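## Task

Move the blue square cup onto the desk top beside arm1, the bearing race driver onto the desk top beside arm2, and the wooden pillar block onto the top of the wooden shelf beside arm3. Each must keep its current upright orientation and have its entire base resting on that top. Every other object has to finish lying directly on the top of the furniture it currently sits on. The attempt fails if any object that came from a top is lying, unheld, on the floor or on a lower board beneath a top. Placements that stay put only because a robot is holding them do not count. At the end, open the grippers and pull the arms away.

## Robot and tools

Robots: three identical i2rt Big YAM arms named arm1, arm2 and arm3. Each has six revolute joints, a two-finger gripper and a wrist camera. With joints 1 and 6 at 0 and the hand level and pointing forward, the wrist camera sits above the hand and looks toward the fingertips. The hand reaches roughly 1.0 m out from the joint-1 axis. Two room cameras, room_a and room_b, are fixed in the room. Loose objects may occasionally get a brief shove from outside.

Frame: one shared scene frame, origin on the floor, +z up. The hand point is halfway between the fingertips; the hand z axis runs along the fingers and the fingers close along its y axis. Foot poses are never printed.

Tool execute_actions: argument actions is a list holding either one action or nothing. An action is an object keyed by robot name; each name maps to {"joints": {...}}, where keys are joint names and values are absolute targets (not offsets). All robots named in one action start at once and may finish at different moments. Optional argument cameras lists which images to return: any of arm1_cam_wrist, arm2_cam_wrist, arm3_cam_wrist, room_a, room_b, or all; omitted or null means all, an empty list means none. The result gives each robot's state plus one image per requested camera, taken when the call ends; the pictures line gives the image order. Unknown keys, unknown camera names or out-of-range numbers get the whole call rejected with no motion. An empty actions list just reports state and images.

Joint keys, units and ranges (tolerance counted as reached in brackets): joint1_rad -2.879 to 2.879 (±0.045), rotation of the whole arm about its base, positive counter-clockwise seen from above, 0 along the direction the foot faces. joint2_rad 0 to 3.141 (±0.14), shoulder; 0 has the upper arm lying back roughly level, larger values raise it and then carry it forward. joint3_rad 0 to 3.019 (±0.09), elbow; 0 is fully folded, larger opens. joint4_rad -1.692 to 1.57 (±0.055), hand pitch, positive tips fingers up. joint5_rad -1.57 to 1.57 (±0.03), sideways hand swing, positive toward the arm's right. joint6_rad -2.094 to 2.094 (±0.035), hand roll, positive clockwise viewed from behind the hand. gripper_m 0 to 0.093 (±0.003), fingertip gap in metres; grip force tops out near 50 to 62 N per pad, lower on some units. Joints move at different speeds, so the hand can sweep a wide arc between postures; plan clearance.

Tool wait: seconds from 0 to 10. Commands nothing; returns the same state and images as an empty action.

Tool zoom_image: camera (one of the five names) and region [x0, y0, x1, y1] in pixels of that camera's latest full image, origin top-left, at most 504 by 504. Only cameras that returned full images in the latest result can be zoomed.

Tool finished_scene: scene is an integer 1 or 2, the current scene. Irreversible; its result says whether the goal was met and gives the next task. The goal must hold and stay stable. Answering without any tool call ends everything.

Reading results: joint_positions lists current angles; joint torques follow the same joint order (gripper excluded) and carry per-arm offset, scale and noise, so treat them as rough. joint_status tells how each joint of the last accepted action ended. off_target: stopped away from the target and may still be pushing. contact_stop or time_out: target dropped and the joint holds where it stopped, except that after time_out a joint may keep a target no more than 0.375, 0.375, 0.113, 0.225, 0.075, 0.3 rad (joints 1 to 6) from its position and keep pushing, resuming if freed; on_its_own lists such joints. In on_its_own, held at is the held target, not the position. joint command not followed (often with a cause line) means a safety check blocked that arm's joint targets, though a gripper target in the same action still runs; blocked joints show not_followed and may be retried with later actions until valid targets arrive or the path clears. A call without an action never prints that line. Joints omitted from an action can still be driving toward old targets. Tiny target changes may not move a joint. A joint carrying a load can sag.

Hazards: the arms do not stop on contact and can press hard. To relieve a push, command the joint its reported position. A hard squeeze between two robots ends the run; hard hits can too. The self and inter-arm collision check can react late and ignores fingers, gripper housings and wrist cameras, and no state line reports arm-to-arm contact. Objects touching arms are fine. Avoid drops, slips, slams and pushing objects off tops onto the floor or lower boards.

Heat: sustained load warms motors, even while you are thinking. A MOTOR HOT line appears at 85 °C; at 100 °C that arm's motors and gripper go limp until cooled (OVER-TEMPERATURE FAULT), so the arm falls, and its unfinished keys read limit_stop_at_motor_heat; resend those targets afterwards. Some heat carries into the next scene.

Timing: the simulation keeps running while you compose a reply and the robots hold the last command; a reported stop cancels the remaining motion, wait and finished_scene calls in that same reply. Arms do not wait for one another. Shorter robot motion is better.

Each tool is called after ">>>" as name(argument=value, ...), one argument or row to a line, values as JSON.

## Session

>>> execute_actions(
  actions=[],
)

Scene clock: 0.00 s.
Joint torques (N m, as the arm reports them, + toward a larger angle): no reading
arm1.joint_positions: joint1_rad=+0.241 joint2_rad=+0.573 joint3_rad=+1.593 joint4_rad=-1.543 joint5_rad=-0.126 joint6_rad=+0.476 gripper_m=+0.094
arm1.joint_status: not commanded
arm1.hand: x=-0.1522 y=-0.2445 z=+1.5749 quat_wxyz=(+0.118, +0.825, -0.263, -0.487) (m; scene frame)
arm2.joint_positions: joint1_rad=-0.034 joint2_rad=+0.532 joint3_rad=+1.332 joint4_rad=-1.416 joint5_rad=-0.258 joint6_rad=+0.105 gripper_m=+0.094
arm2.joint_status: not commanded
arm2.hand: x=+1.2751 y=+0.4541 z=+1.3496 quat_wxyz=(-0.170, +0.697, -0.547, -0.432) (m; scene frame)
arm3.joint_positions: joint1_rad=+0.590 joint2_rad=+0.306 joint3_rad=+1.647 joint4_rad=-1.396 joint5_rad=-0.141 joint6_rad=-0.705 gripper_m=+0.094
arm3.joint_status: not commanded
arm3.hand: x=-1.3876 y=-0.0261 z=+1.6034 quat_wxyz=(-0.459, +0.723, -0.017, -0.516) (m; scene frame)
pictures: arm1_cam_wrist, arm2_cam_wrist, arm3_cam_wrist, room_a, room_b
Images, in order (width x height): arm1_cam_wrist 504x504, arm2_cam_wrist 504x504, arm3_cam_wrist 504x504, room_a 504x504, room_b 504x504.

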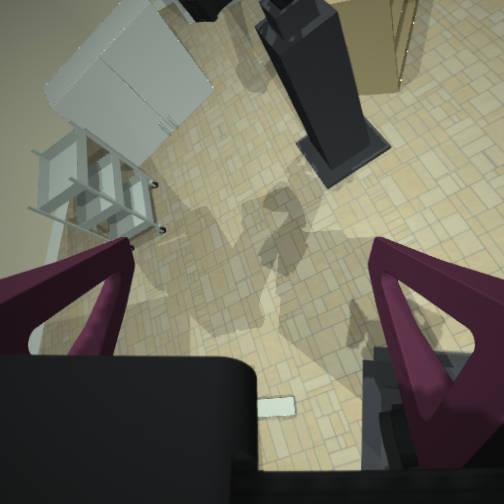

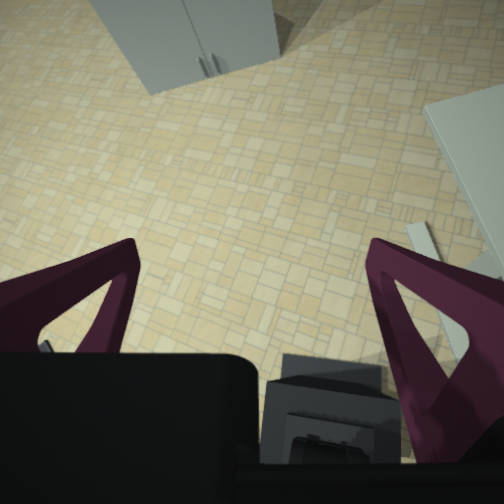

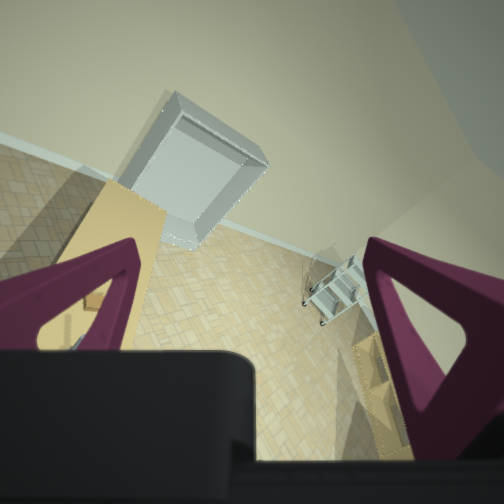

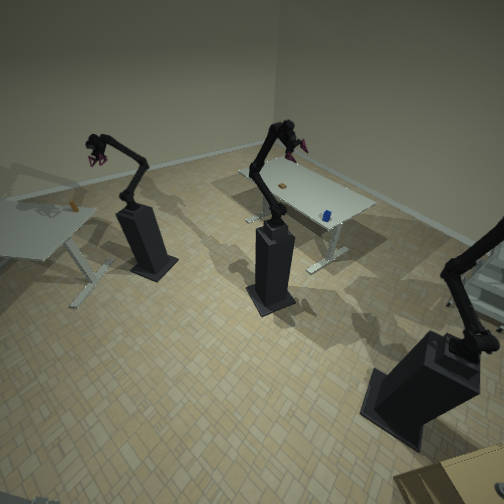

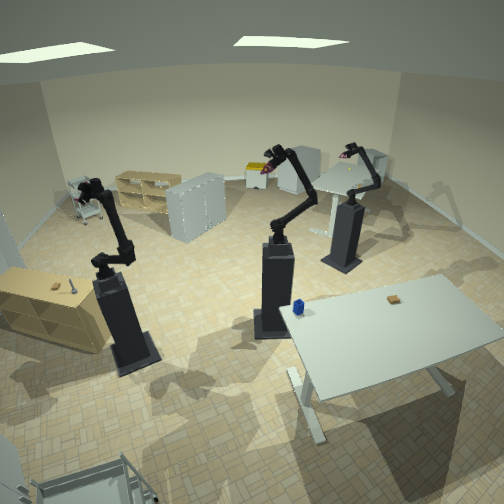

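>>> zoom_image(
  camera="room_b",
  region=[0, 160, 200, 380],
)

>>> zoom_image(
  camera="room_a",
  region=[0, 120, 200, 320],
)

>>> zoom_image(
  camera="room_b",
  region=[240, 130, 440, 350],
)

>>> execute_actions(
  actions=[
    {"arm1":{"joints":{"joint1_rad":0,"joint5_rad":0,"joint6_rad":0,"joint2_rad":1.0,"joint3_rad":1.2,"joint4_rad":-1.2}},"arm2":{"joints":{"joint1_rad":-0.8,"joint5_rad":0,"joint6_rad":0,"joint2_rad":1.0,"joint3_rad":1.0,"joint4_rad":-1.2}},"arm3":{"joints":{"joint1_rad":1.2,"joint5_rad":0,"joint6_rad":0,"joint2_rad":0.8,"joint3_rad":1.0,"joint4_rad":-1.4}}},
  ],
)

Region (0, 160, 200, 380) of room_b's 504x504 image, scaled by 2.291, with more detail than that image has; it fills the left 458 columns of this view, and the rest is white.

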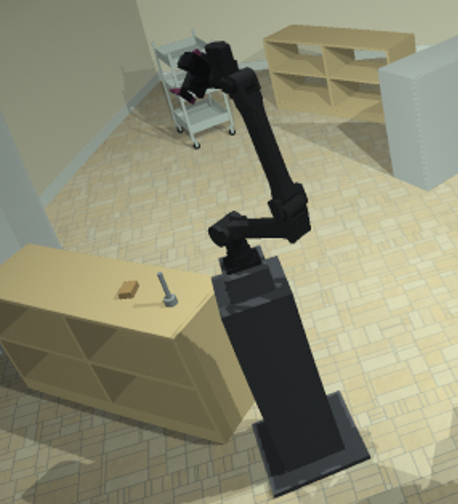

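Region (0, 120, 200, 320) of room_a's 504x504 image, scaled by 2.520, with more detail than that image has.

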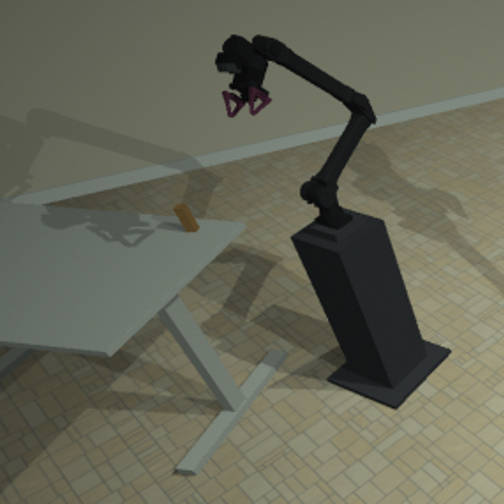

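Region (240, 130, 440, 350) of room_b's 504x504 image, scaled by 2.291, with more detail than that image has; it fills the left 458 columns of this view, and the rest is white.

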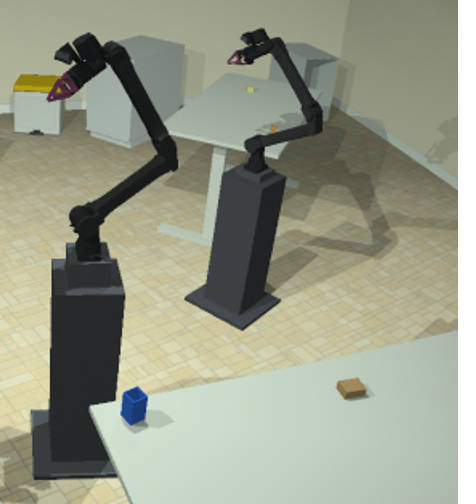

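Scene clock: 1.83 s.
Joint torques (N m, as the arm reports them, + toward a larger angle): arm1=[-2.55 -4.87 12.24  1.89  0.17 -0.19] | arm2=[ 0.76 -5.9  10.32  0.9  -0.08 -0.24] | arm3=[ 0.78 -0.87  9.25  1.09  0.    0.16]
arm1.joint_positions: joint1_rad=+0.006 joint2_rad=+0.992 joint3_rad=+1.177 joint4_rad=-1.217 joint5_rad=-0.002 joint6_rad=+0.015 gripper_m=+0.094
arm1.joint_status: all done
arm1.hand: x=-0.3342 y=-0.0934 z=+1.3223 quat_wxyz=(-0.058, +0.938, -0.221, -0.259) (m; scene frame)
arm2.joint_positions: joint1_rad=-0.797 joint2_rad=+1.007 joint3_rad=+0.981 joint4_rad=-1.206 joint5_rad=+0.000 joint6_rad=+0.009 gripper_m=+0.094
arm2.joint_status: all done
arm2.hand: x=+1.5368 y=+0.5621 z=+1.0775 quat_wxyz=(-0.144, +0.479, -0.862, -0.077) (m; scene frame)
arm3.joint_positions: joint1_rad=+1.194 joint2_rad=+0.791 joint3_rad=+0.989 joint4_rad=-1.395 joint5_rad=+0.000 joint6_rad=-0.012 gripper_m=+0.094
arm3.joint_status: all done
arm3.hand: x=-1.6193 y=+0.0594 z=+1.2308 quat_wxyz=(-0.032, +0.973, -0.134, -0.186) (m; scene frame)
pictures: arm1_cam_wrist, arm2_cam_wrist, arm3_cam_wrist, room_a, room_b
Images, in order (width x height): arm1_cam_wrist 504x504, arm2_cam_wrist 504x504, arm3_cam_wrist 504x504, room_a 504x504, room_b 504x504.

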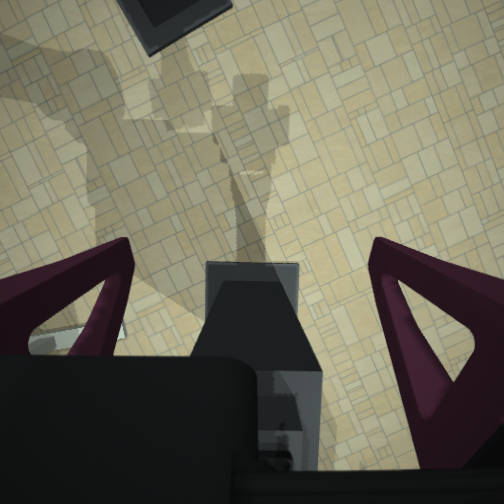

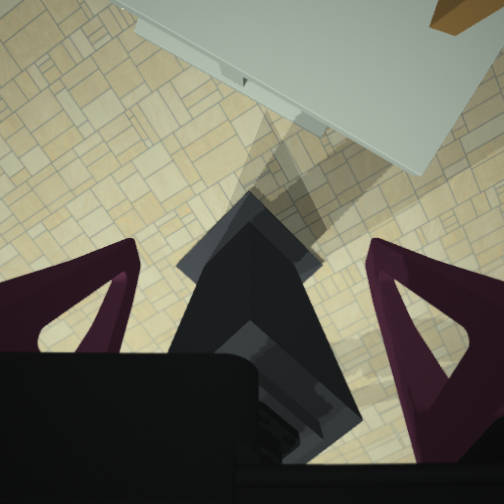

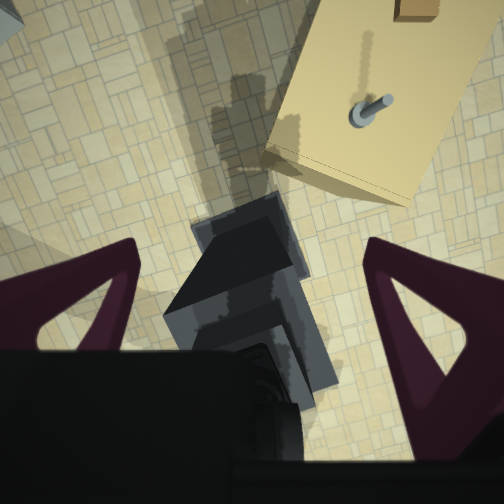

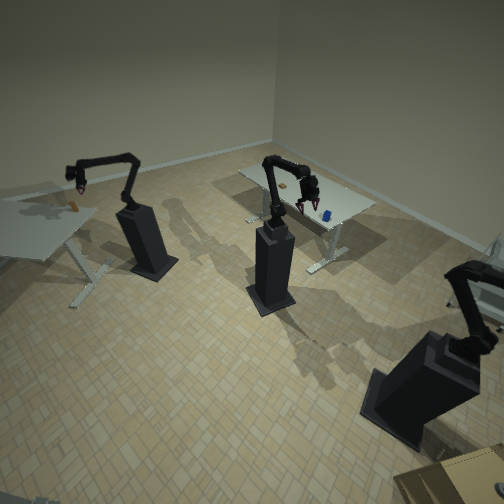

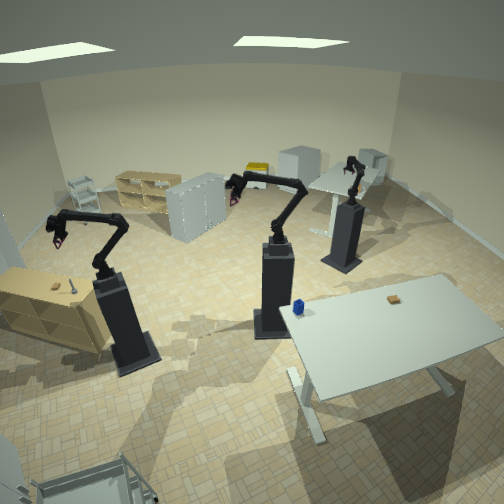

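>>> execute_actions(
  actions=[
    {"arm1":{"joints":{"joint4_rad":-0.2}},"arm2":{"joints":{"joint3_rad":1.8}},"arm3":{"joints":{"joint2_rad":0.1}}},
  ],
  cameras=[],
)

>>> execute_actions(
  actions=[
    {"arm1":{"joints":{"joint1_rad":0.9}},"arm2":{"joints":{"joint1_rad":-1.3,"joint3_rad":1.2,"joint2_rad":1.3,"joint4_rad":-1.2}},"arm3":{"joints":{"joint1_rad":0.75,"joint3_rad":1.2,"joint2_rad":1.2,"joint4_rad":-1.3}}},
  ],
)

Scene clock: 3.73 s.
Joint torques (N m, as the arm reports them, + toward a larger angle): arm1=[-2.21 -5.66 12.81  2.63  0.15 -0.14] | arm2=[ 0.84 -2.09  9.48  1.64 -0.08 -0.25] | arm3=[ 0.47  6.44  7.14  1.8  -0.01  0.19]
arm1.joint_positions: joint1_rad=+0.006 joint2_rad=+0.993 joint3_rad=+1.177 joint4_rad=-0.224 joint5_rad=-0.002 joint6_rad=+0.015 gripper_m=+0.094
arm1.joint_status: all done
arm1.hand: x=-0.4428 y=-0.0417 z=+1.5232 quat_wxyz=(-0.150, +0.703, -0.164, -0.676) (m; scene frame)
arm2.joint_positions: joint1_rad=-0.797 joint2_rad=+0.990 joint3_rad=+1.771 joint4_rad=-1.205 joint5_rad=+0.000 joint6_rad=+0.009 gripper_m=+0.094
arm2.joint_status: all done
arm2.hand: x=+1.5497 y=+0.5891 z=+1.4840 quat_wxyz=(-0.470, +0.410, -0.736, -0.262) (m; scene frame)
arm3.joint_positions: joint1_rad=+1.194 joint2_rad=+0.103 joint3_rad=+0.989 joint4_rad=-1.395 joint5_rad=+0.000 joint6_rad=-0.012 gripper_m=+0.094
arm3.joint_status: all done
arm3.hand: x=-1.4659 y=+0.0130 z=+1.3492 quat_wxyz=(-0.079, +0.853, -0.116, -0.502) (m; scene frame)
pictures: none
No camera images: the call's "cameras" was empty. Leave "cameras" out to get every camera's image.

Scene clock: 5.23 s.
Joint torques (N m, as the arm reports them, + toward a larger angle): arm1=[-2.03 -6.12 12.88  2.77  0.06 -0.18] | arm2=[ 1.81 -9.53  8.94  0.58 -0.11 -0.23] | arm3=[-1.17 -6.41  9.02  1.42 -0.03  0.16]
arm1.joint_positions: joint1_rad=+0.898 joint2_rad=+0.999 joint3_rad=+1.177 joint4_rad=-0.224 joint5_rad=+0.000 joint6_rad=+0.014 gripper_m=+0.094
arm1.joint_status: all done
arm1.hand: x=-0.4472 y=-0.4678 z=+1.5191 quat_wxyz=(+0.156, +0.708, +0.154, -0.672) (m; scene frame)
arm2.joint_positions: joint1_rad=-1.310 joint2_rad=+1.299 joint3_rad=+1.198 joint4_rad=-1.199 joint5_rad=+0.001 joint6_rad=+0.007 gripper_m=+0.094
arm2.joint_status: all done
arm2.hand: x=+1.7357 y=+0.4813 z=+1.0719 quat_wxyz=(-0.130, +0.246, -0.960, -0.028) (m; scene frame)
arm3.joint_positions: joint1_rad=+0.759 joint2_rad=+1.195 joint3_rad=+1.191 joint4_rad=-1.307 joint5_rad=+0.000 joint6_rad=-0.011 gripper_m=+0.094
arm3.joint_status: all done
arm3.hand: x=-1.6555 y=+0.2422 z=+1.2078 quat_wxyz=(-0.051, +0.929, -0.345, -0.124) (m; scene frame)
pictures: arm1_cam_wrist, arm2_cam_wrist, arm3_cam_wrist, room_a, room_b
Images, in order (width x height): arm1_cam_wrist 504x504, arm2_cam_wrist 504x504, arm3_cam_wrist 504x504, room_a 504x504, room_b 504x504.

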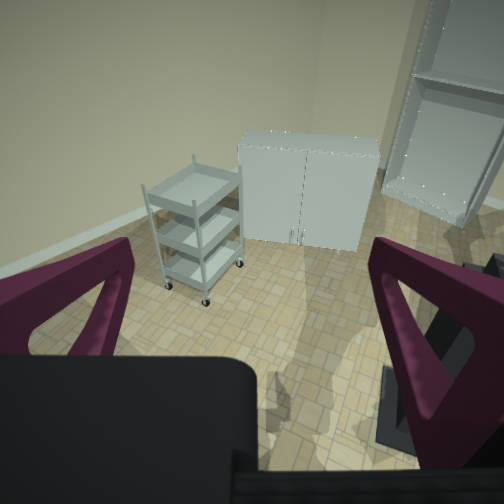

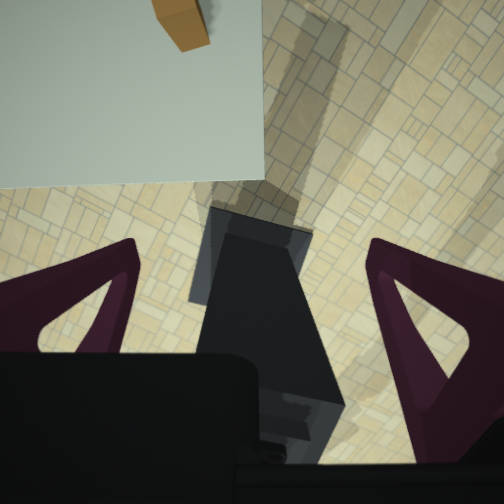

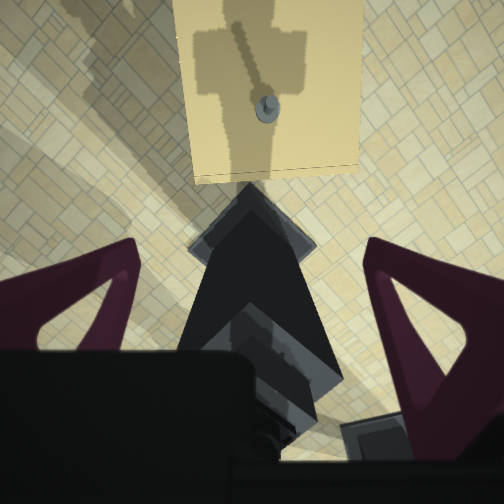

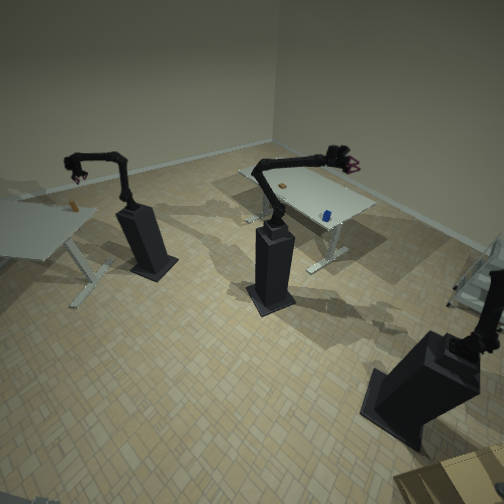

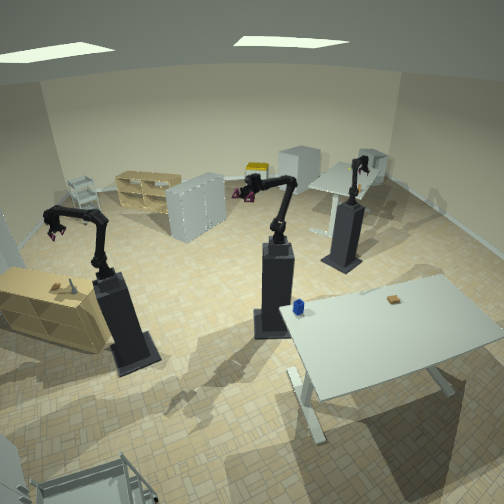

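>>> execute_actions(
  actions=[
    {"arm2":{"joints":{"joint1_rad":-1.17,"joint3_rad":0.813,"joint2_rad":1.431,"joint4_rad":-0.382}},"arm3":{"joints":{"joint1_rad":0.70,"joint3_rad":0.568,"joint2_rad":1.155,"joint4_rad":-0.413}}},
  ],
)

>>> zoom_image(
  camera="room_a",
  region=[30, 140, 150, 260],
)

>>> zoom_image(
  camera="room_b",
  region=[20, 200, 140, 320],
)

Scene clock: 8.63 s.
Joint torques (N m, as the arm reports them, + toward a larger angle): arm1=[-2.01 -6.42 12.84  2.76  0.06 -0.22] | arm2=[  0.16 -10.75   7.95   1.47  -0.06  -0.24] | arm3=[-0.57 -4.08  7.9   2.19 -0.01  0.16]
arm1.joint_positions: joint1_rad=+0.898 joint2_rad=+0.999 joint3_rad=+1.177 joint4_rad=-0.224 joint5_rad=+0.000 joint6_rad=+0.014 gripper_m=+0.094
arm1.joint_status: not commanded
arm1.hand: x=-0.4472 y=-0.4678 z=+1.5191 quat_wxyz=(+0.156, +0.708, +0.154, -0.672) (m; scene frame)
arm2.joint_positions: joint1_rad=-1.161 joint2_rad=+1.437 joint3_rad=+0.810 joint4_rad=-0.396 joint5_rad=+0.000 joint6_rad=+0.007 gripper_m=+0.094
arm2.joint_status: all done
arm2.hand: x=+1.7361 y=+0.5607 z=+0.9136 quat_wxyz=(-0.255, +0.309, -0.913, -0.083) (m; scene frame)
arm3.joint_positions: joint1_rad=+0.705 joint2_rad=+1.148 joint3_rad=+0.568 joint4_rad=-0.430 joint5_rad=+0.000 joint6_rad=-0.011 gripper_m=+0.094
arm3.joint_status: all done
arm3.hand: x=-1.6326 y=+0.2506 z=+1.0250 quat_wxyz=(-0.110, +0.891, -0.358, -0.258) (m; scene frame)
pictures: arm1_cam_wrist, arm2_cam_wrist, arm3_cam_wrist, room_a, room_b
Images, in order (width x height): arm1_cam_wrist 504x504, arm2_cam_wrist 504x504, arm3_cam_wrist 504x504, room_a 504x504, room_b 504x504.

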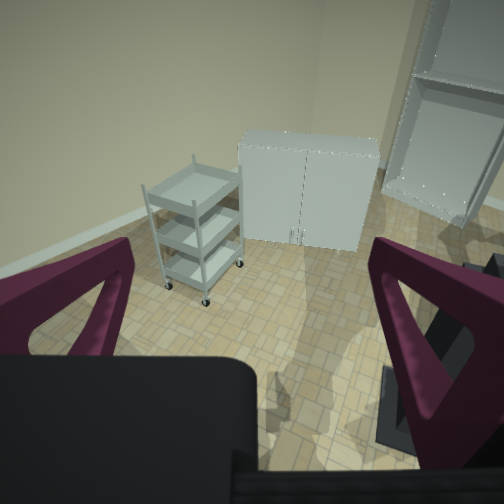

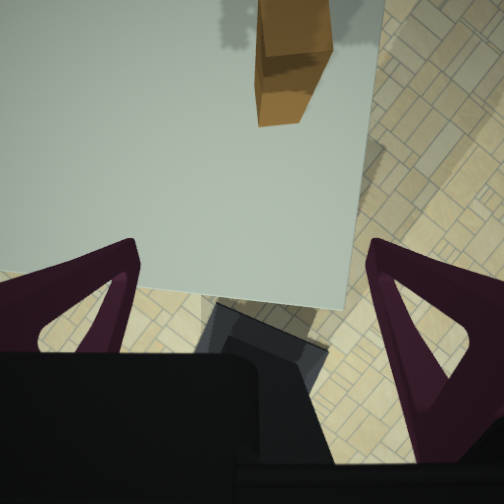

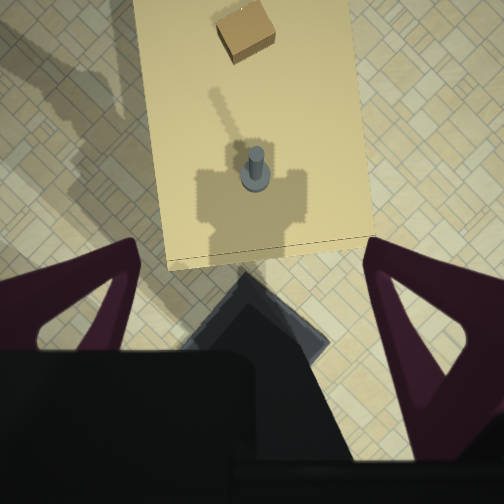

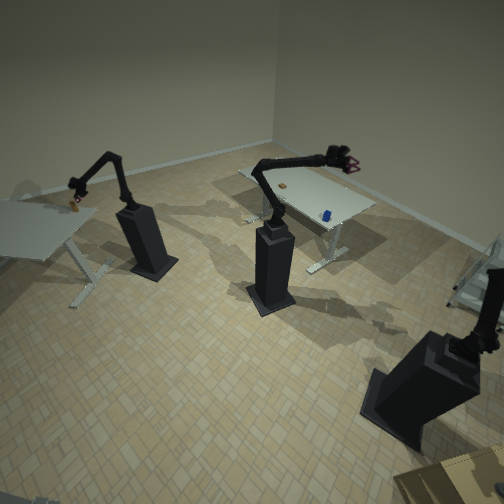

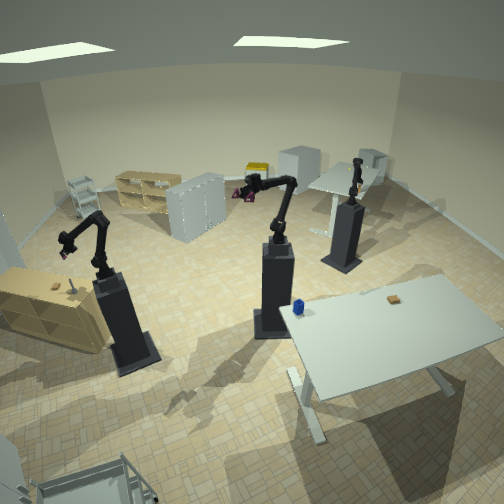

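Region (30, 140, 150, 260) of room_a's 504x504 image, scaled by 4.200, with more detail than that image has.

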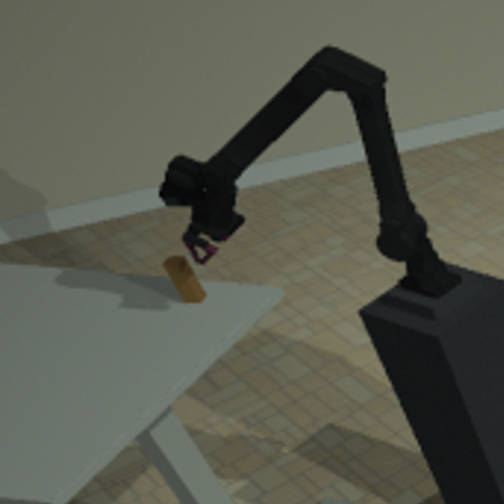

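Region (20, 200, 140, 320) of room_b's 504x504 image, scaled by 4.200, with more detail than that image has.

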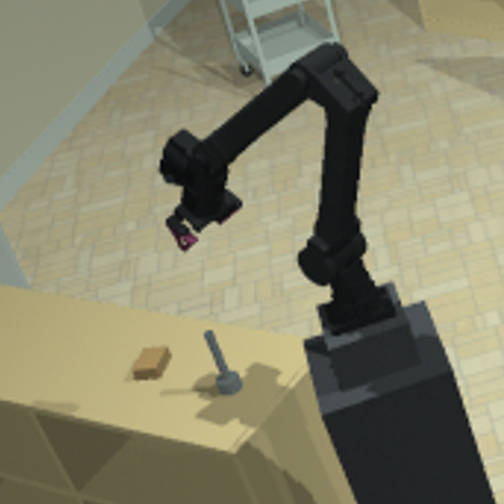

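>>> execute_actions(
  actions=[
    {"arm2":{"joints":{"joint1_rad":-1.20,"joint3_rad":1.357,"joint2_rad":1.79,"joint4_rad":-0.867}},"arm1":{"joints":{"joint1_rad":-2.302,"joint3_rad":0.776,"joint2_rad":1.85,"joint4_rad":1.074}}},
  ],
  cameras=["arm2_cam_wrist","arm1_cam_wrist","room_a"],
)

Scene clock: 12.10 s.
Joint torques (N m, as the arm reports them, + toward a larger angle): arm1=[ -1.55 -12.74   6.02   2.73   0.    -0.18] | arm2=[  0.47 -15.    10.43   0.21  -0.07  -0.23] | arm3=[-0.44 -4.86  7.83  2.27 -0.02  0.17]
arm1.joint_positions: joint1_rad=-2.307 joint2_rad=+1.844 joint3_rad=+0.775 joint4_rad=+1.049 joint5_rad=+0.000 joint6_rad=+0.013 gripper_m=+0.095
arm1.joint_status: all done
arm1.hand: x=+0.5781 y=-0.0271 z=+1.1184 quat_wxyz=(-0.688, +0.129, -0.701, -0.136) (m; scene frame)
arm2.joint_positions: joint1_rad=-1.196 joint2_rad=+1.778 joint3_rad=+1.322 joint4_rad=-0.857 joint5_rad=+0.000 joint6_rad=+0.007 gripper_m=+0.094
arm2.joint_status: all done
arm2.hand: x=+1.8235 y=+0.6031 z=+0.9131 quat_wxyz=(-0.121, +0.301, -0.945, -0.034) (m; scene frame)
arm3.joint_positions: joint1_rad=+0.705 joint2_rad=+1.148 joint3_rad=+0.568 joint4_rad=-0.430 joint5_rad=+0.000 joint6_rad=-0.011 gripper_m=+0.094
arm3.joint_status: not commanded
arm3.hand: x=-1.6326 y=+0.2506 z=+1.0250 quat_wxyz=(-0.110, +0.891, -0.358, -0.258) (m; scene frame)
pictures: arm1_cam_wrist, arm2_cam_wrist, room_a
Images, in order (width x height): arm1_cam_wrist 504x504, arm2_cam_wrist 504x504, room_a 504x504.

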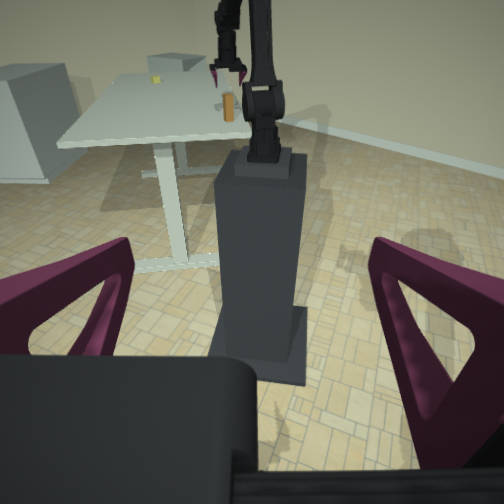

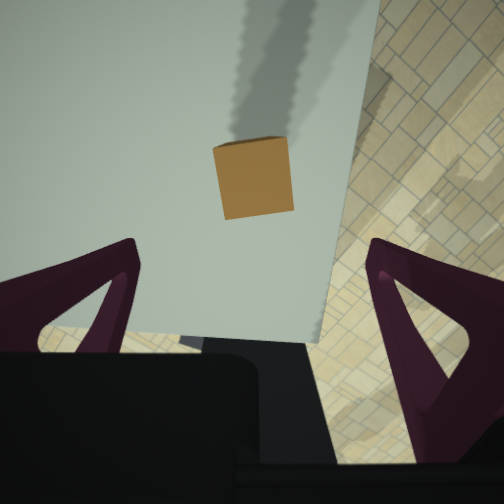

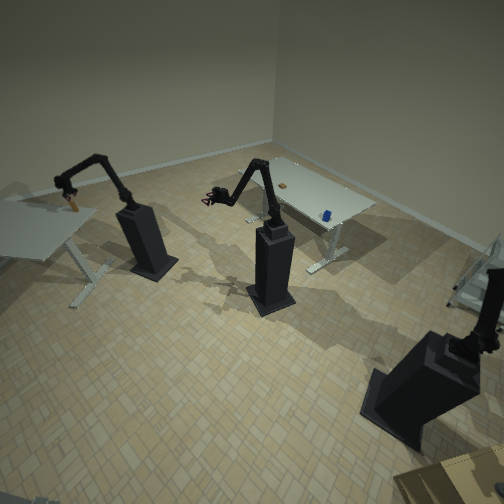

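>>> execute_actions(
  actions=[
    {"arm2":{"joints":{"joint3_rad":1.285,"joint2_rad":1.925,"joint4_rad":-0.645,"joint6_rad":-0.14}}},
  ],
  cameras=["arm2_cam_wrist","arm1_cam_wrist"],
)

Scene clock: 13.70 s.
Joint torques (N m, as the arm reports them, + toward a larger angle): arm1=[ -1.47 -13.23   5.98   2.81   0.01  -0.18] | arm2=[  0.46 -16.44   7.6    1.01  -0.08  -0.25] | arm3=[ 0.2  -4.56  7.95  2.25  0.    0.16]
arm1.joint_positions: joint1_rad=-2.307 joint2_rad=+1.844 joint3_rad=+0.775 joint4_rad=+1.049 joint5_rad=+0.000 joint6_rad=+0.013 gripper_m=+0.095
arm1.joint_status: not commanded
arm1.hand: x=+0.5781 y=-0.0271 z=+1.1184 quat_wxyz=(-0.688, +0.129, -0.701, -0.136) (m; scene frame)
arm2.joint_positions: joint1_rad=-1.196 joint2_rad=+1.920 joint3_rad=+1.282 joint4_rad=-0.656 joint5_rad=+0.000 joint6_rad=-0.131 gripper_m=+0.094
arm2.joint_status: all done
arm2.hand: x=+1.8379 y=+0.6123 z=+0.8314 quat_wxyz=(-0.132, +0.365, -0.921, -0.028) (m; scene frame)
arm3.joint_positions: joint1_rad=+0.705 joint2_rad=+1.148 joint3_rad=+0.568 joint4_rad=-0.430 joint5_rad=+0.000 joint6_rad=-0.011 gripper_m=+0.094
arm3.joint_status: not commanded
arm3.hand: x=-1.6326 y=+0.2506 z=+1.0250 quat_wxyz=(-0.110, +0.891, -0.358, -0.258) (m; scene frame)
pictures: arm1_cam_wrist, arm2_cam_wrist
Images, in order (width x height): arm1_cam_wrist 504x504, arm2_cam_wrist 504x504.

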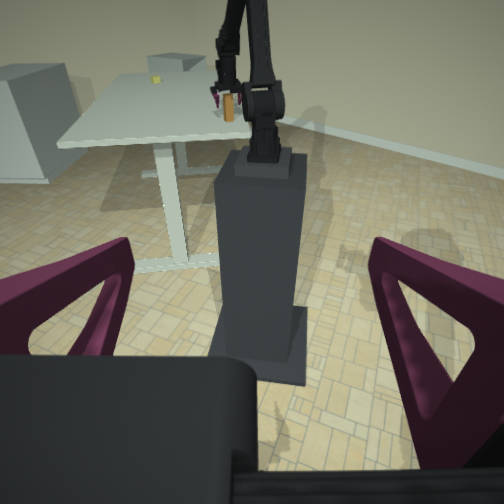

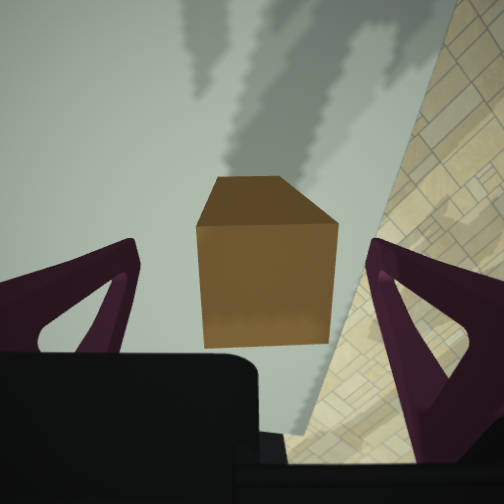

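>>> execute_actions(
  actions=[
    {"arm2":{"joints":{"gripper_m":0.0}}},
  ],
  cameras=[],
)

>>> execute_actions(
  actions=[
    {"arm2":{"joints":{"joint3_rad":1.40,"joint2_rad":1.75,"joint4_rad":-0.92}}},
  ],
  cameras=["arm2_cam_wrist"],
)

>>> execute_actions(
  actions=[
    {"arm2":{"joints":{"joint1_rad":1.707,"joint3_rad":2.04,"joint2_rad":1.904,"joint4_rad":-1.406}},"arm1":{"joints":{"joint2_rad":1.92,"joint3_rad":0.70,"joint4_rad":1.24}}},
  ],
)

Scene clock: 14.77 s.
Joint torques (N m, as the arm reports them, + toward a larger angle): arm1=[ -1.2  -13.16   6.15   2.69   0.02  -0.16] | arm2=[  0.51 -16.49   7.54   0.97  -0.08  -0.24] | arm3=[-0.75 -4.08  7.75  2.19  0.02  0.18]
arm1.joint_positions: joint1_rad=-2.307 joint2_rad=+1.844 joint3_rad=+0.775 joint4_rad=+1.049 joint5_rad=+0.000 joint6_rad=+0.013 gripper_m=+0.095
arm1.joint_status: not commanded
arm1.hand: x=+0.5781 y=-0.0271 z=+1.1184 quat_wxyz=(-0.688, +0.129, -0.701, -0.136) (m; scene frame)
arm2.joint_positions: joint1_rad=-1.196 joint2_rad=+1.920 joint3_rad=+1.282 joint4_rad=-0.656 joint5_rad=+0.000 joint6_rad=-0.132 gripper_m=+0.034
arm2.joint_status: gripper_m off_target (ended at +0.034, target +0.000)
arm2.hand: x=+1.8379 y=+0.6123 z=+0.8314 quat_wxyz=(-0.132, +0.366, -0.921, -0.028) (m; scene frame)
arm3.joint_positions: joint1_rad=+0.705 joint2_rad=+1.148 joint3_rad=+0.568 joint4_rad=-0.430 joint5_rad=+0.000 joint6_rad=-0.011 gripper_m=+0.094
arm3.joint_status: not commanded
arm3.hand: x=-1.6326 y=+0.2506 z=+1.0250 quat_wxyz=(-0.110, +0.891, -0.358, -0.258) (m; scene frame)
pictures: none
No camera images: the call's "cameras" was empty. Leave "cameras" out to get every camera's image.

Scene clock: 15.83 s.
Joint torques (N m, as the arm reports them, + toward a larger angle): arm1=[ -1.33 -12.87   5.97   2.96   0.06  -0.16] | arm2=[  0.4  -14.    10.54   0.34  -0.09  -0.23] | arm3=[-0.42 -3.91  7.9   2.33  0.01  0.19]
arm1.joint_positions: joint1_rad=-2.307 joint2_rad=+1.844 joint3_rad=+0.775 joint4_rad=+1.049 joint5_rad=+0.000 joint6_rad=+0.013 gripper_m=+0.095
arm1.joint_status: not commanded
arm1.hand: x=+0.5781 y=-0.0271 z=+1.1184 quat_wxyz=(-0.688, +0.129, -0.701, -0.136) (m; scene frame)
arm2.joint_positions: joint1_rad=-1.196 joint2_rad=+1.730 joint3_rad=+1.370 joint4_rad=-0.912 joint5_rad=+0.000 joint6_rad=-0.132 gripper_m=+0.034
arm2.joint_status: all done
arm2.hand: x=+1.8292 y=+0.6077 z=+0.9564 quat_wxyz=(-0.143, +0.365, -0.919, -0.030) (m; scene frame)
arm3.joint_positions: joint1_rad=+0.705 joint2_rad=+1.148 joint3_rad=+0.568 joint4_rad=-0.430 joint5_rad=+0.000 joint6_rad=-0.011 gripper_m=+0.094
arm3.joint_status: not commanded
arm3.hand: x=-1.6326 y=+0.2506 z=+1.0250 quat_wxyz=(-0.110, +0.891, -0.358, -0.258) (m; scene frame)
pictures: arm2_cam_wrist
Images, in order (width x height): arm2_cam_wrist 504x504.

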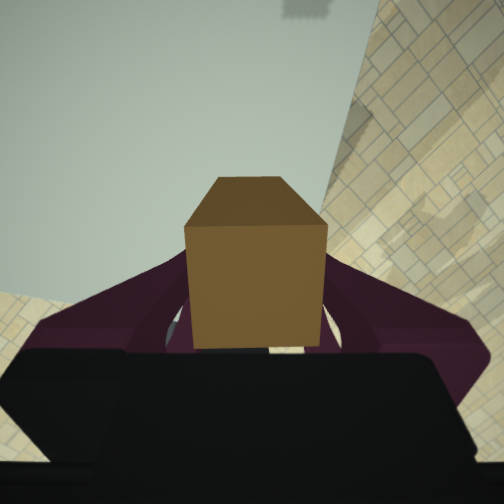

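Scene clock: 18.57 s.
Joint torques (N m, as the arm reports them, + toward a larger angle): arm1=[ -1.93 -13.8    4.6    2.84   0.02  -0.16] | arm2=[  0.87 -20.24  10.98   0.26  -0.05  -0.21] | arm3=[-0.34 -4.57  7.87  2.19  0.01  0.16]
arm1.joint_positions: joint1_rad=-2.307 joint2_rad=+1.929 joint3_rad=+0.700 joint4_rad=+1.216 joint5_rad=+0.000 joint6_rad=+0.013 gripper_m=+0.095
arm1.joint_status: all done
arm1.hand: x=+0.5532 y=-0.0370 z=+1.0793 quat_wxyz=(-0.690, +0.129, -0.699, -0.137) (m; scene frame)
arm2.joint_positions: joint1_rad=+1.711 joint2_rad=+1.924 joint3_rad=+2.009 joint4_rad=-1.398 joint5_rad=-0.001 joint6_rad=-0.134 gripper_m=+0.034
arm2.joint_status: all done
arm2.hand: x=+0.7478 y=+0.0225 z=+1.0948 quat_wxyz=(+0.023, +0.958, +0.255, -0.128) (m; scene frame)
arm3.joint_positions: joint1_rad=+0.705 joint2_rad=+1.148 joint3_rad=+0.568 joint4_rad=-0.430 joint5_rad=+0.000 joint6_rad=-0.011 gripper_m=+0.094
arm3.joint_status: not commanded
arm3.hand: x=-1.6326 y=+0.2506 z=+1.0250 quat_wxyz=(-0.110, +0.891, -0.358, -0.258) (m; scene frame)
pictures: arm1_cam_wrist, arm2_cam_wrist, arm3_cam_wrist, room_a, room_b
Images, in order (width x height): arm1_cam_wrist 504x504, arm2_cam_wrist 504x504, arm3_cam_wrist 504x504, room_a 504x504, room_b 504x504.

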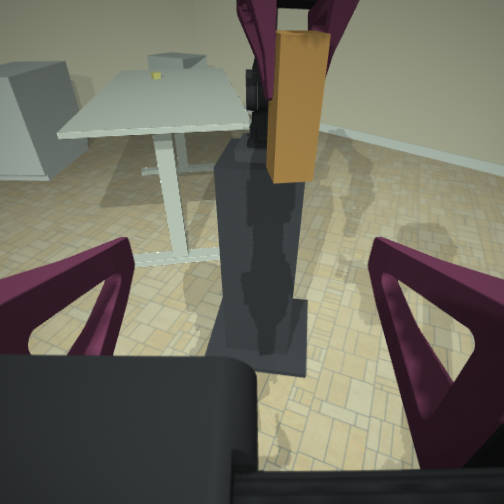

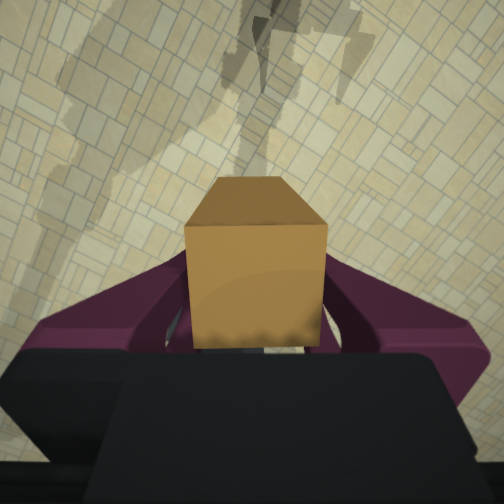

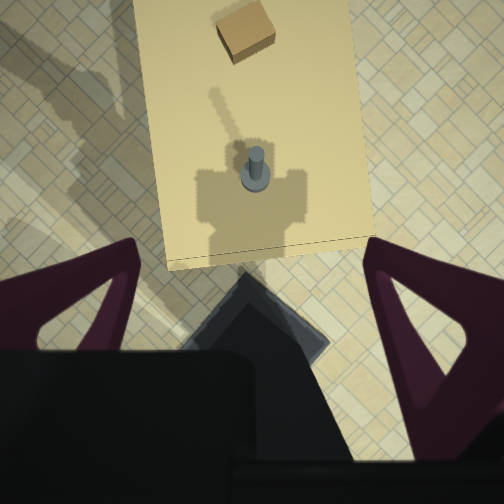

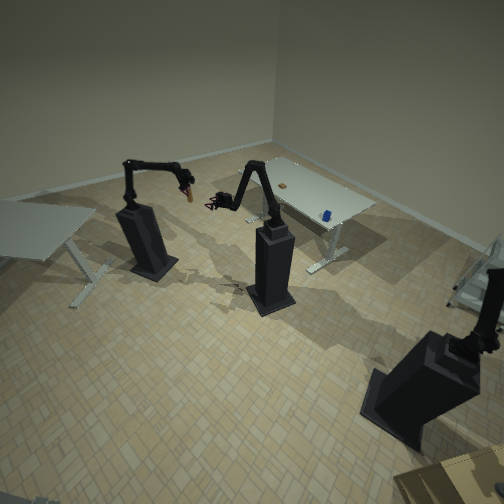

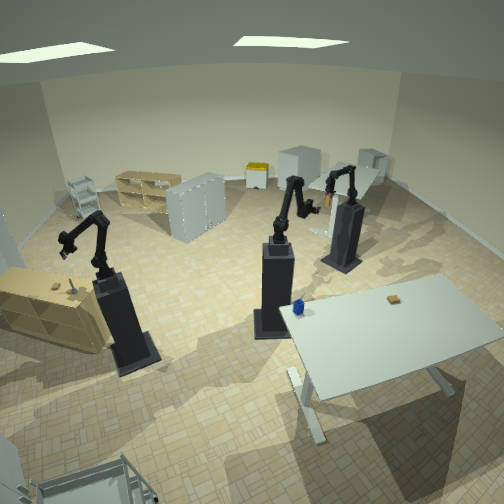

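>>> execute_actions(
  actions=[
    {"arm1":{"joints":{"joint1_rad":-2.332,"joint2_rad":2.265,"joint3_rad":1.04,"joint4_rad":1.47}}},
  ],
  cameras=["arm1_cam_wrist","arm2_cam_wrist"],
)

Scene clock: 20.07 s.
Joint torques (N m, as the arm reports them, + toward a larger angle): arm1=[ -2.37 -16.81   7.2    2.62   0.02  -0.13] | arm2=[  0.91 -20.3   10.96   0.25  -0.05  -0.21] | arm3=[-0.27 -4.4   7.71  2.18  0.02  0.15]
arm1.joint_positions: joint1_rad=-2.325 joint2_rad=+2.276 joint3_rad=+1.008 joint4_rad=+1.447 joint5_rad=+0.000 joint6_rad=+0.013 gripper_m=+0.095
arm1.joint_status: all done
arm1.hand: x=+0.6346 y=-0.0176 z=+1.0357 quat_wxyz=(-0.756, +0.110, -0.630, -0.143) (m; scene frame)
arm2.joint_positions: joint1_rad=+1.711 joint2_rad=+1.924 joint3_rad=+2.009 joint4_rad=-1.398 joint5_rad=-0.001 joint6_rad=-0.134 gripper_m=+0.034
arm2.joint_status: not commanded
arm2.hand: x=+0.7478 y=+0.0225 z=+1.0948 quat_wxyz=(+0.023, +0.958, +0.255, -0.128) (m; scene frame)
arm3.joint_positions: joint1_rad=+0.705 joint2_rad=+1.148 joint3_rad=+0.568 joint4_rad=-0.430 joint5_rad=+0.000 joint6_rad=-0.011 gripper_m=+0.094
arm3.joint_status: not commanded
arm3.hand: x=-1.6326 y=+0.2506 z=+1.0250 quat_wxyz=(-0.110, +0.891, -0.358, -0.258) (m; scene frame)
pictures: arm1_cam_wrist, arm2_cam_wrist
Images, in order (width x height): arm1_cam_wrist 504x504, arm2_cam_wrist 504x504.

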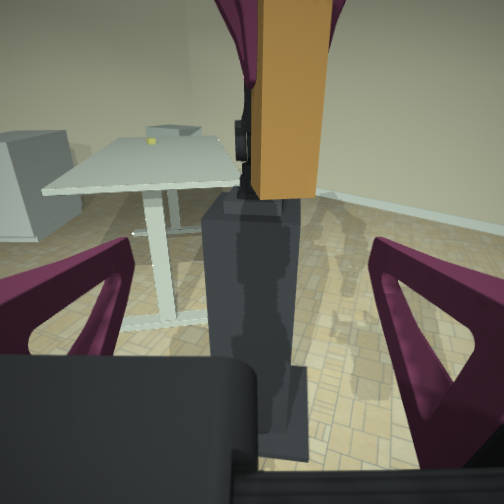

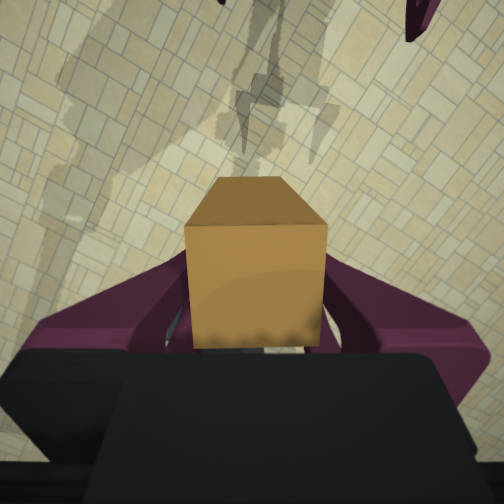

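>>> execute_actions(
  actions=[
    {"arm1":{"joints":{"joint1_rad":-2.352}},"arm2":{"joints":{"joint6_rad":0.04}}},
  ],
  cameras=["arm1_cam_wrist"],
)

>>> execute_actions(
  actions=[
    {"arm1":{"joints":{"joint2_rad":2.38,"joint3_rad":1.455,"joint4_rad":1.175}}},
  ],
  cameras=["arm1_cam_wrist","arm2_cam_wrist","room_a"],
)

>>> zoom_image(
  camera="room_a",
  region=[150, 150, 250, 230],
)

Scene clock: 21.63 s.
Joint torques (N m, as the arm reports them, + toward a larger angle): arm1=[ -2.33 -16.7    7.29   2.65   0.02  -0.18] | arm2=[  1.   -20.19  10.92   0.27  -0.03  -0.05] | arm3=[-0.55 -4.63  7.86  2.18 -0.02  0.15]
arm1.joint_positions: joint1_rad=-2.347 joint2_rad=+2.276 joint3_rad=+1.008 joint4_rad=+1.447 joint5_rad=+0.000 joint6_rad=+0.013 gripper_m=+0.095
arm1.joint_status: all done
arm1.hand: x=+0.6396 y=-0.0314 z=+1.0357 quat_wxyz=(-0.757, +0.103, -0.631, -0.135) (m; scene frame)
arm2.joint_positions: joint1_rad=+1.711 joint2_rad=+1.924 joint3_rad=+2.009 joint4_rad=-1.398 joint5_rad=-0.001 joint6_rad=+0.031 gripper_m=+0.034
arm2.joint_status: all done
arm2.hand: x=+0.7478 y=+0.0225 z=+1.0948 quat_wxyz=(+0.034, +0.976, +0.176, -0.126) (m; scene frame)
arm3.joint_positions: joint1_rad=+0.705 joint2_rad=+1.148 joint3_rad=+0.568 joint4_rad=-0.430 joint5_rad=+0.000 joint6_rad=-0.011 gripper_m=+0.094
arm3.joint_status: not commanded
arm3.hand: x=-1.6326 y=+0.2506 z=+1.0250 quat_wxyz=(-0.110, +0.891, -0.358, -0.258) (m; scene frame)
pictures: arm1_cam_wrist
Images, in order (width x height): arm1_cam_wrist 504x504.

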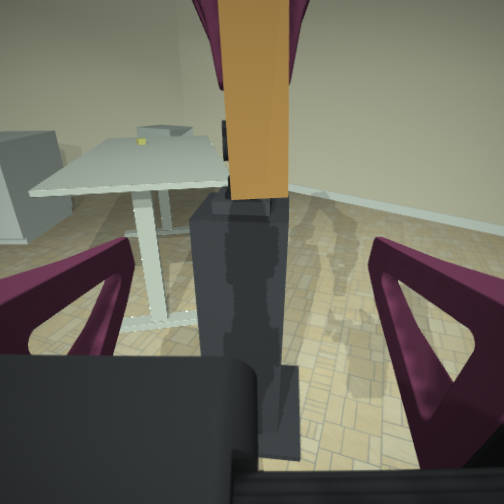

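Scene clock: 22.87 s.
Joint torques (N m, as the arm reports them, + toward a larger angle): arm1=[ -2.03 -19.78   9.72   1.32   0.02  -0.18] | arm2=[  0.99 -20.19  11.     0.28  -0.03  -0.06] | arm3=[-0.41 -4.59  7.76  2.17  0.    0.21]
arm1.joint_positions: joint1_rad=-2.347 joint2_rad=+2.392 joint3_rad=+1.422 joint4_rad=+1.184 joint5_rad=+0.000 joint6_rad=+0.013 gripper_m=+0.095
arm1.joint_status: all done
arm1.hand: x=+0.7592 y=+0.0107 z=+1.0585 quat_wxyz=(-0.768, +0.101, -0.617, -0.137) (m; scene frame)
arm2.joint_positions: joint1_rad=+1.711 joint2_rad=+1.924 joint3_rad=+2.009 joint4_rad=-1.398 joint5_rad=-0.001 joint6_rad=+0.031 gripper_m=+0.034
arm2.joint_status: not commanded
arm2.hand: x=+0.7478 y=+0.0225 z=+1.0948 quat_wxyz=(+0.034, +0.976, +0.176, -0.126) (m; scene frame)
arm3.joint_positions: joint1_rad=+0.705 joint2_rad=+1.148 joint3_rad=+0.568 joint4_rad=-0.430 joint5_rad=+0.000 joint6_rad=-0.011 gripper_m=+0.094
arm3.joint_status: not commanded
arm3.hand: x=-1.6326 y=+0.2506 z=+1.0250 quat_wxyz=(-0.110, +0.891, -0.358, -0.258) (m; scene frame)
pictures: arm1_cam_wrist, arm2_cam_wrist, room_a
Images, in order (width x height): arm1_cam_wrist 504x504, arm2_cam_wrist 504x504, room_a 504x504.

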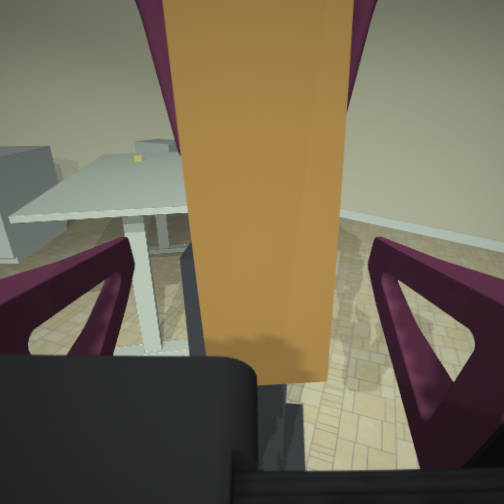

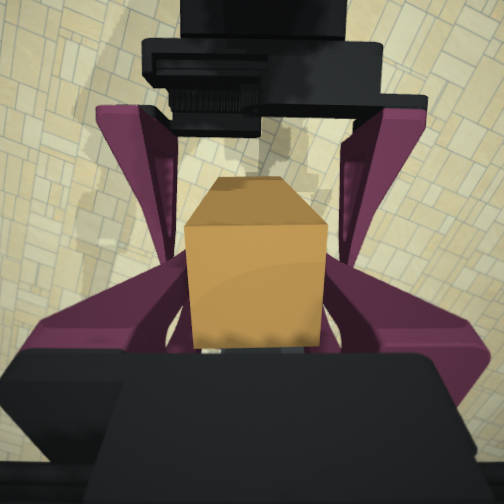

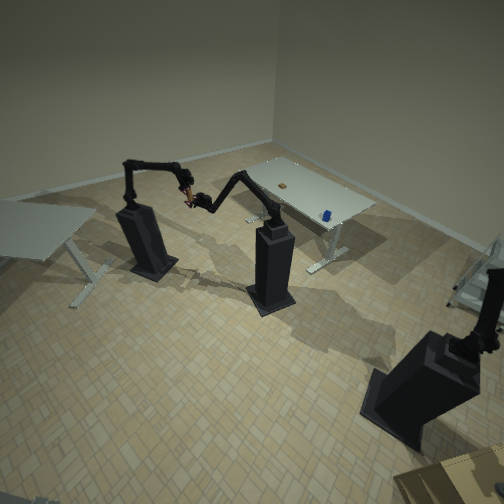

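Region (150, 150, 250, 230) of room_a's 504x504 image, scaled by 5.040, with more detail than that image has; it fills the top 403 rows of this view, and the rest is white.

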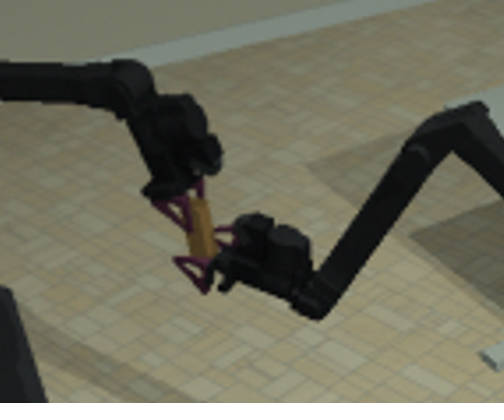

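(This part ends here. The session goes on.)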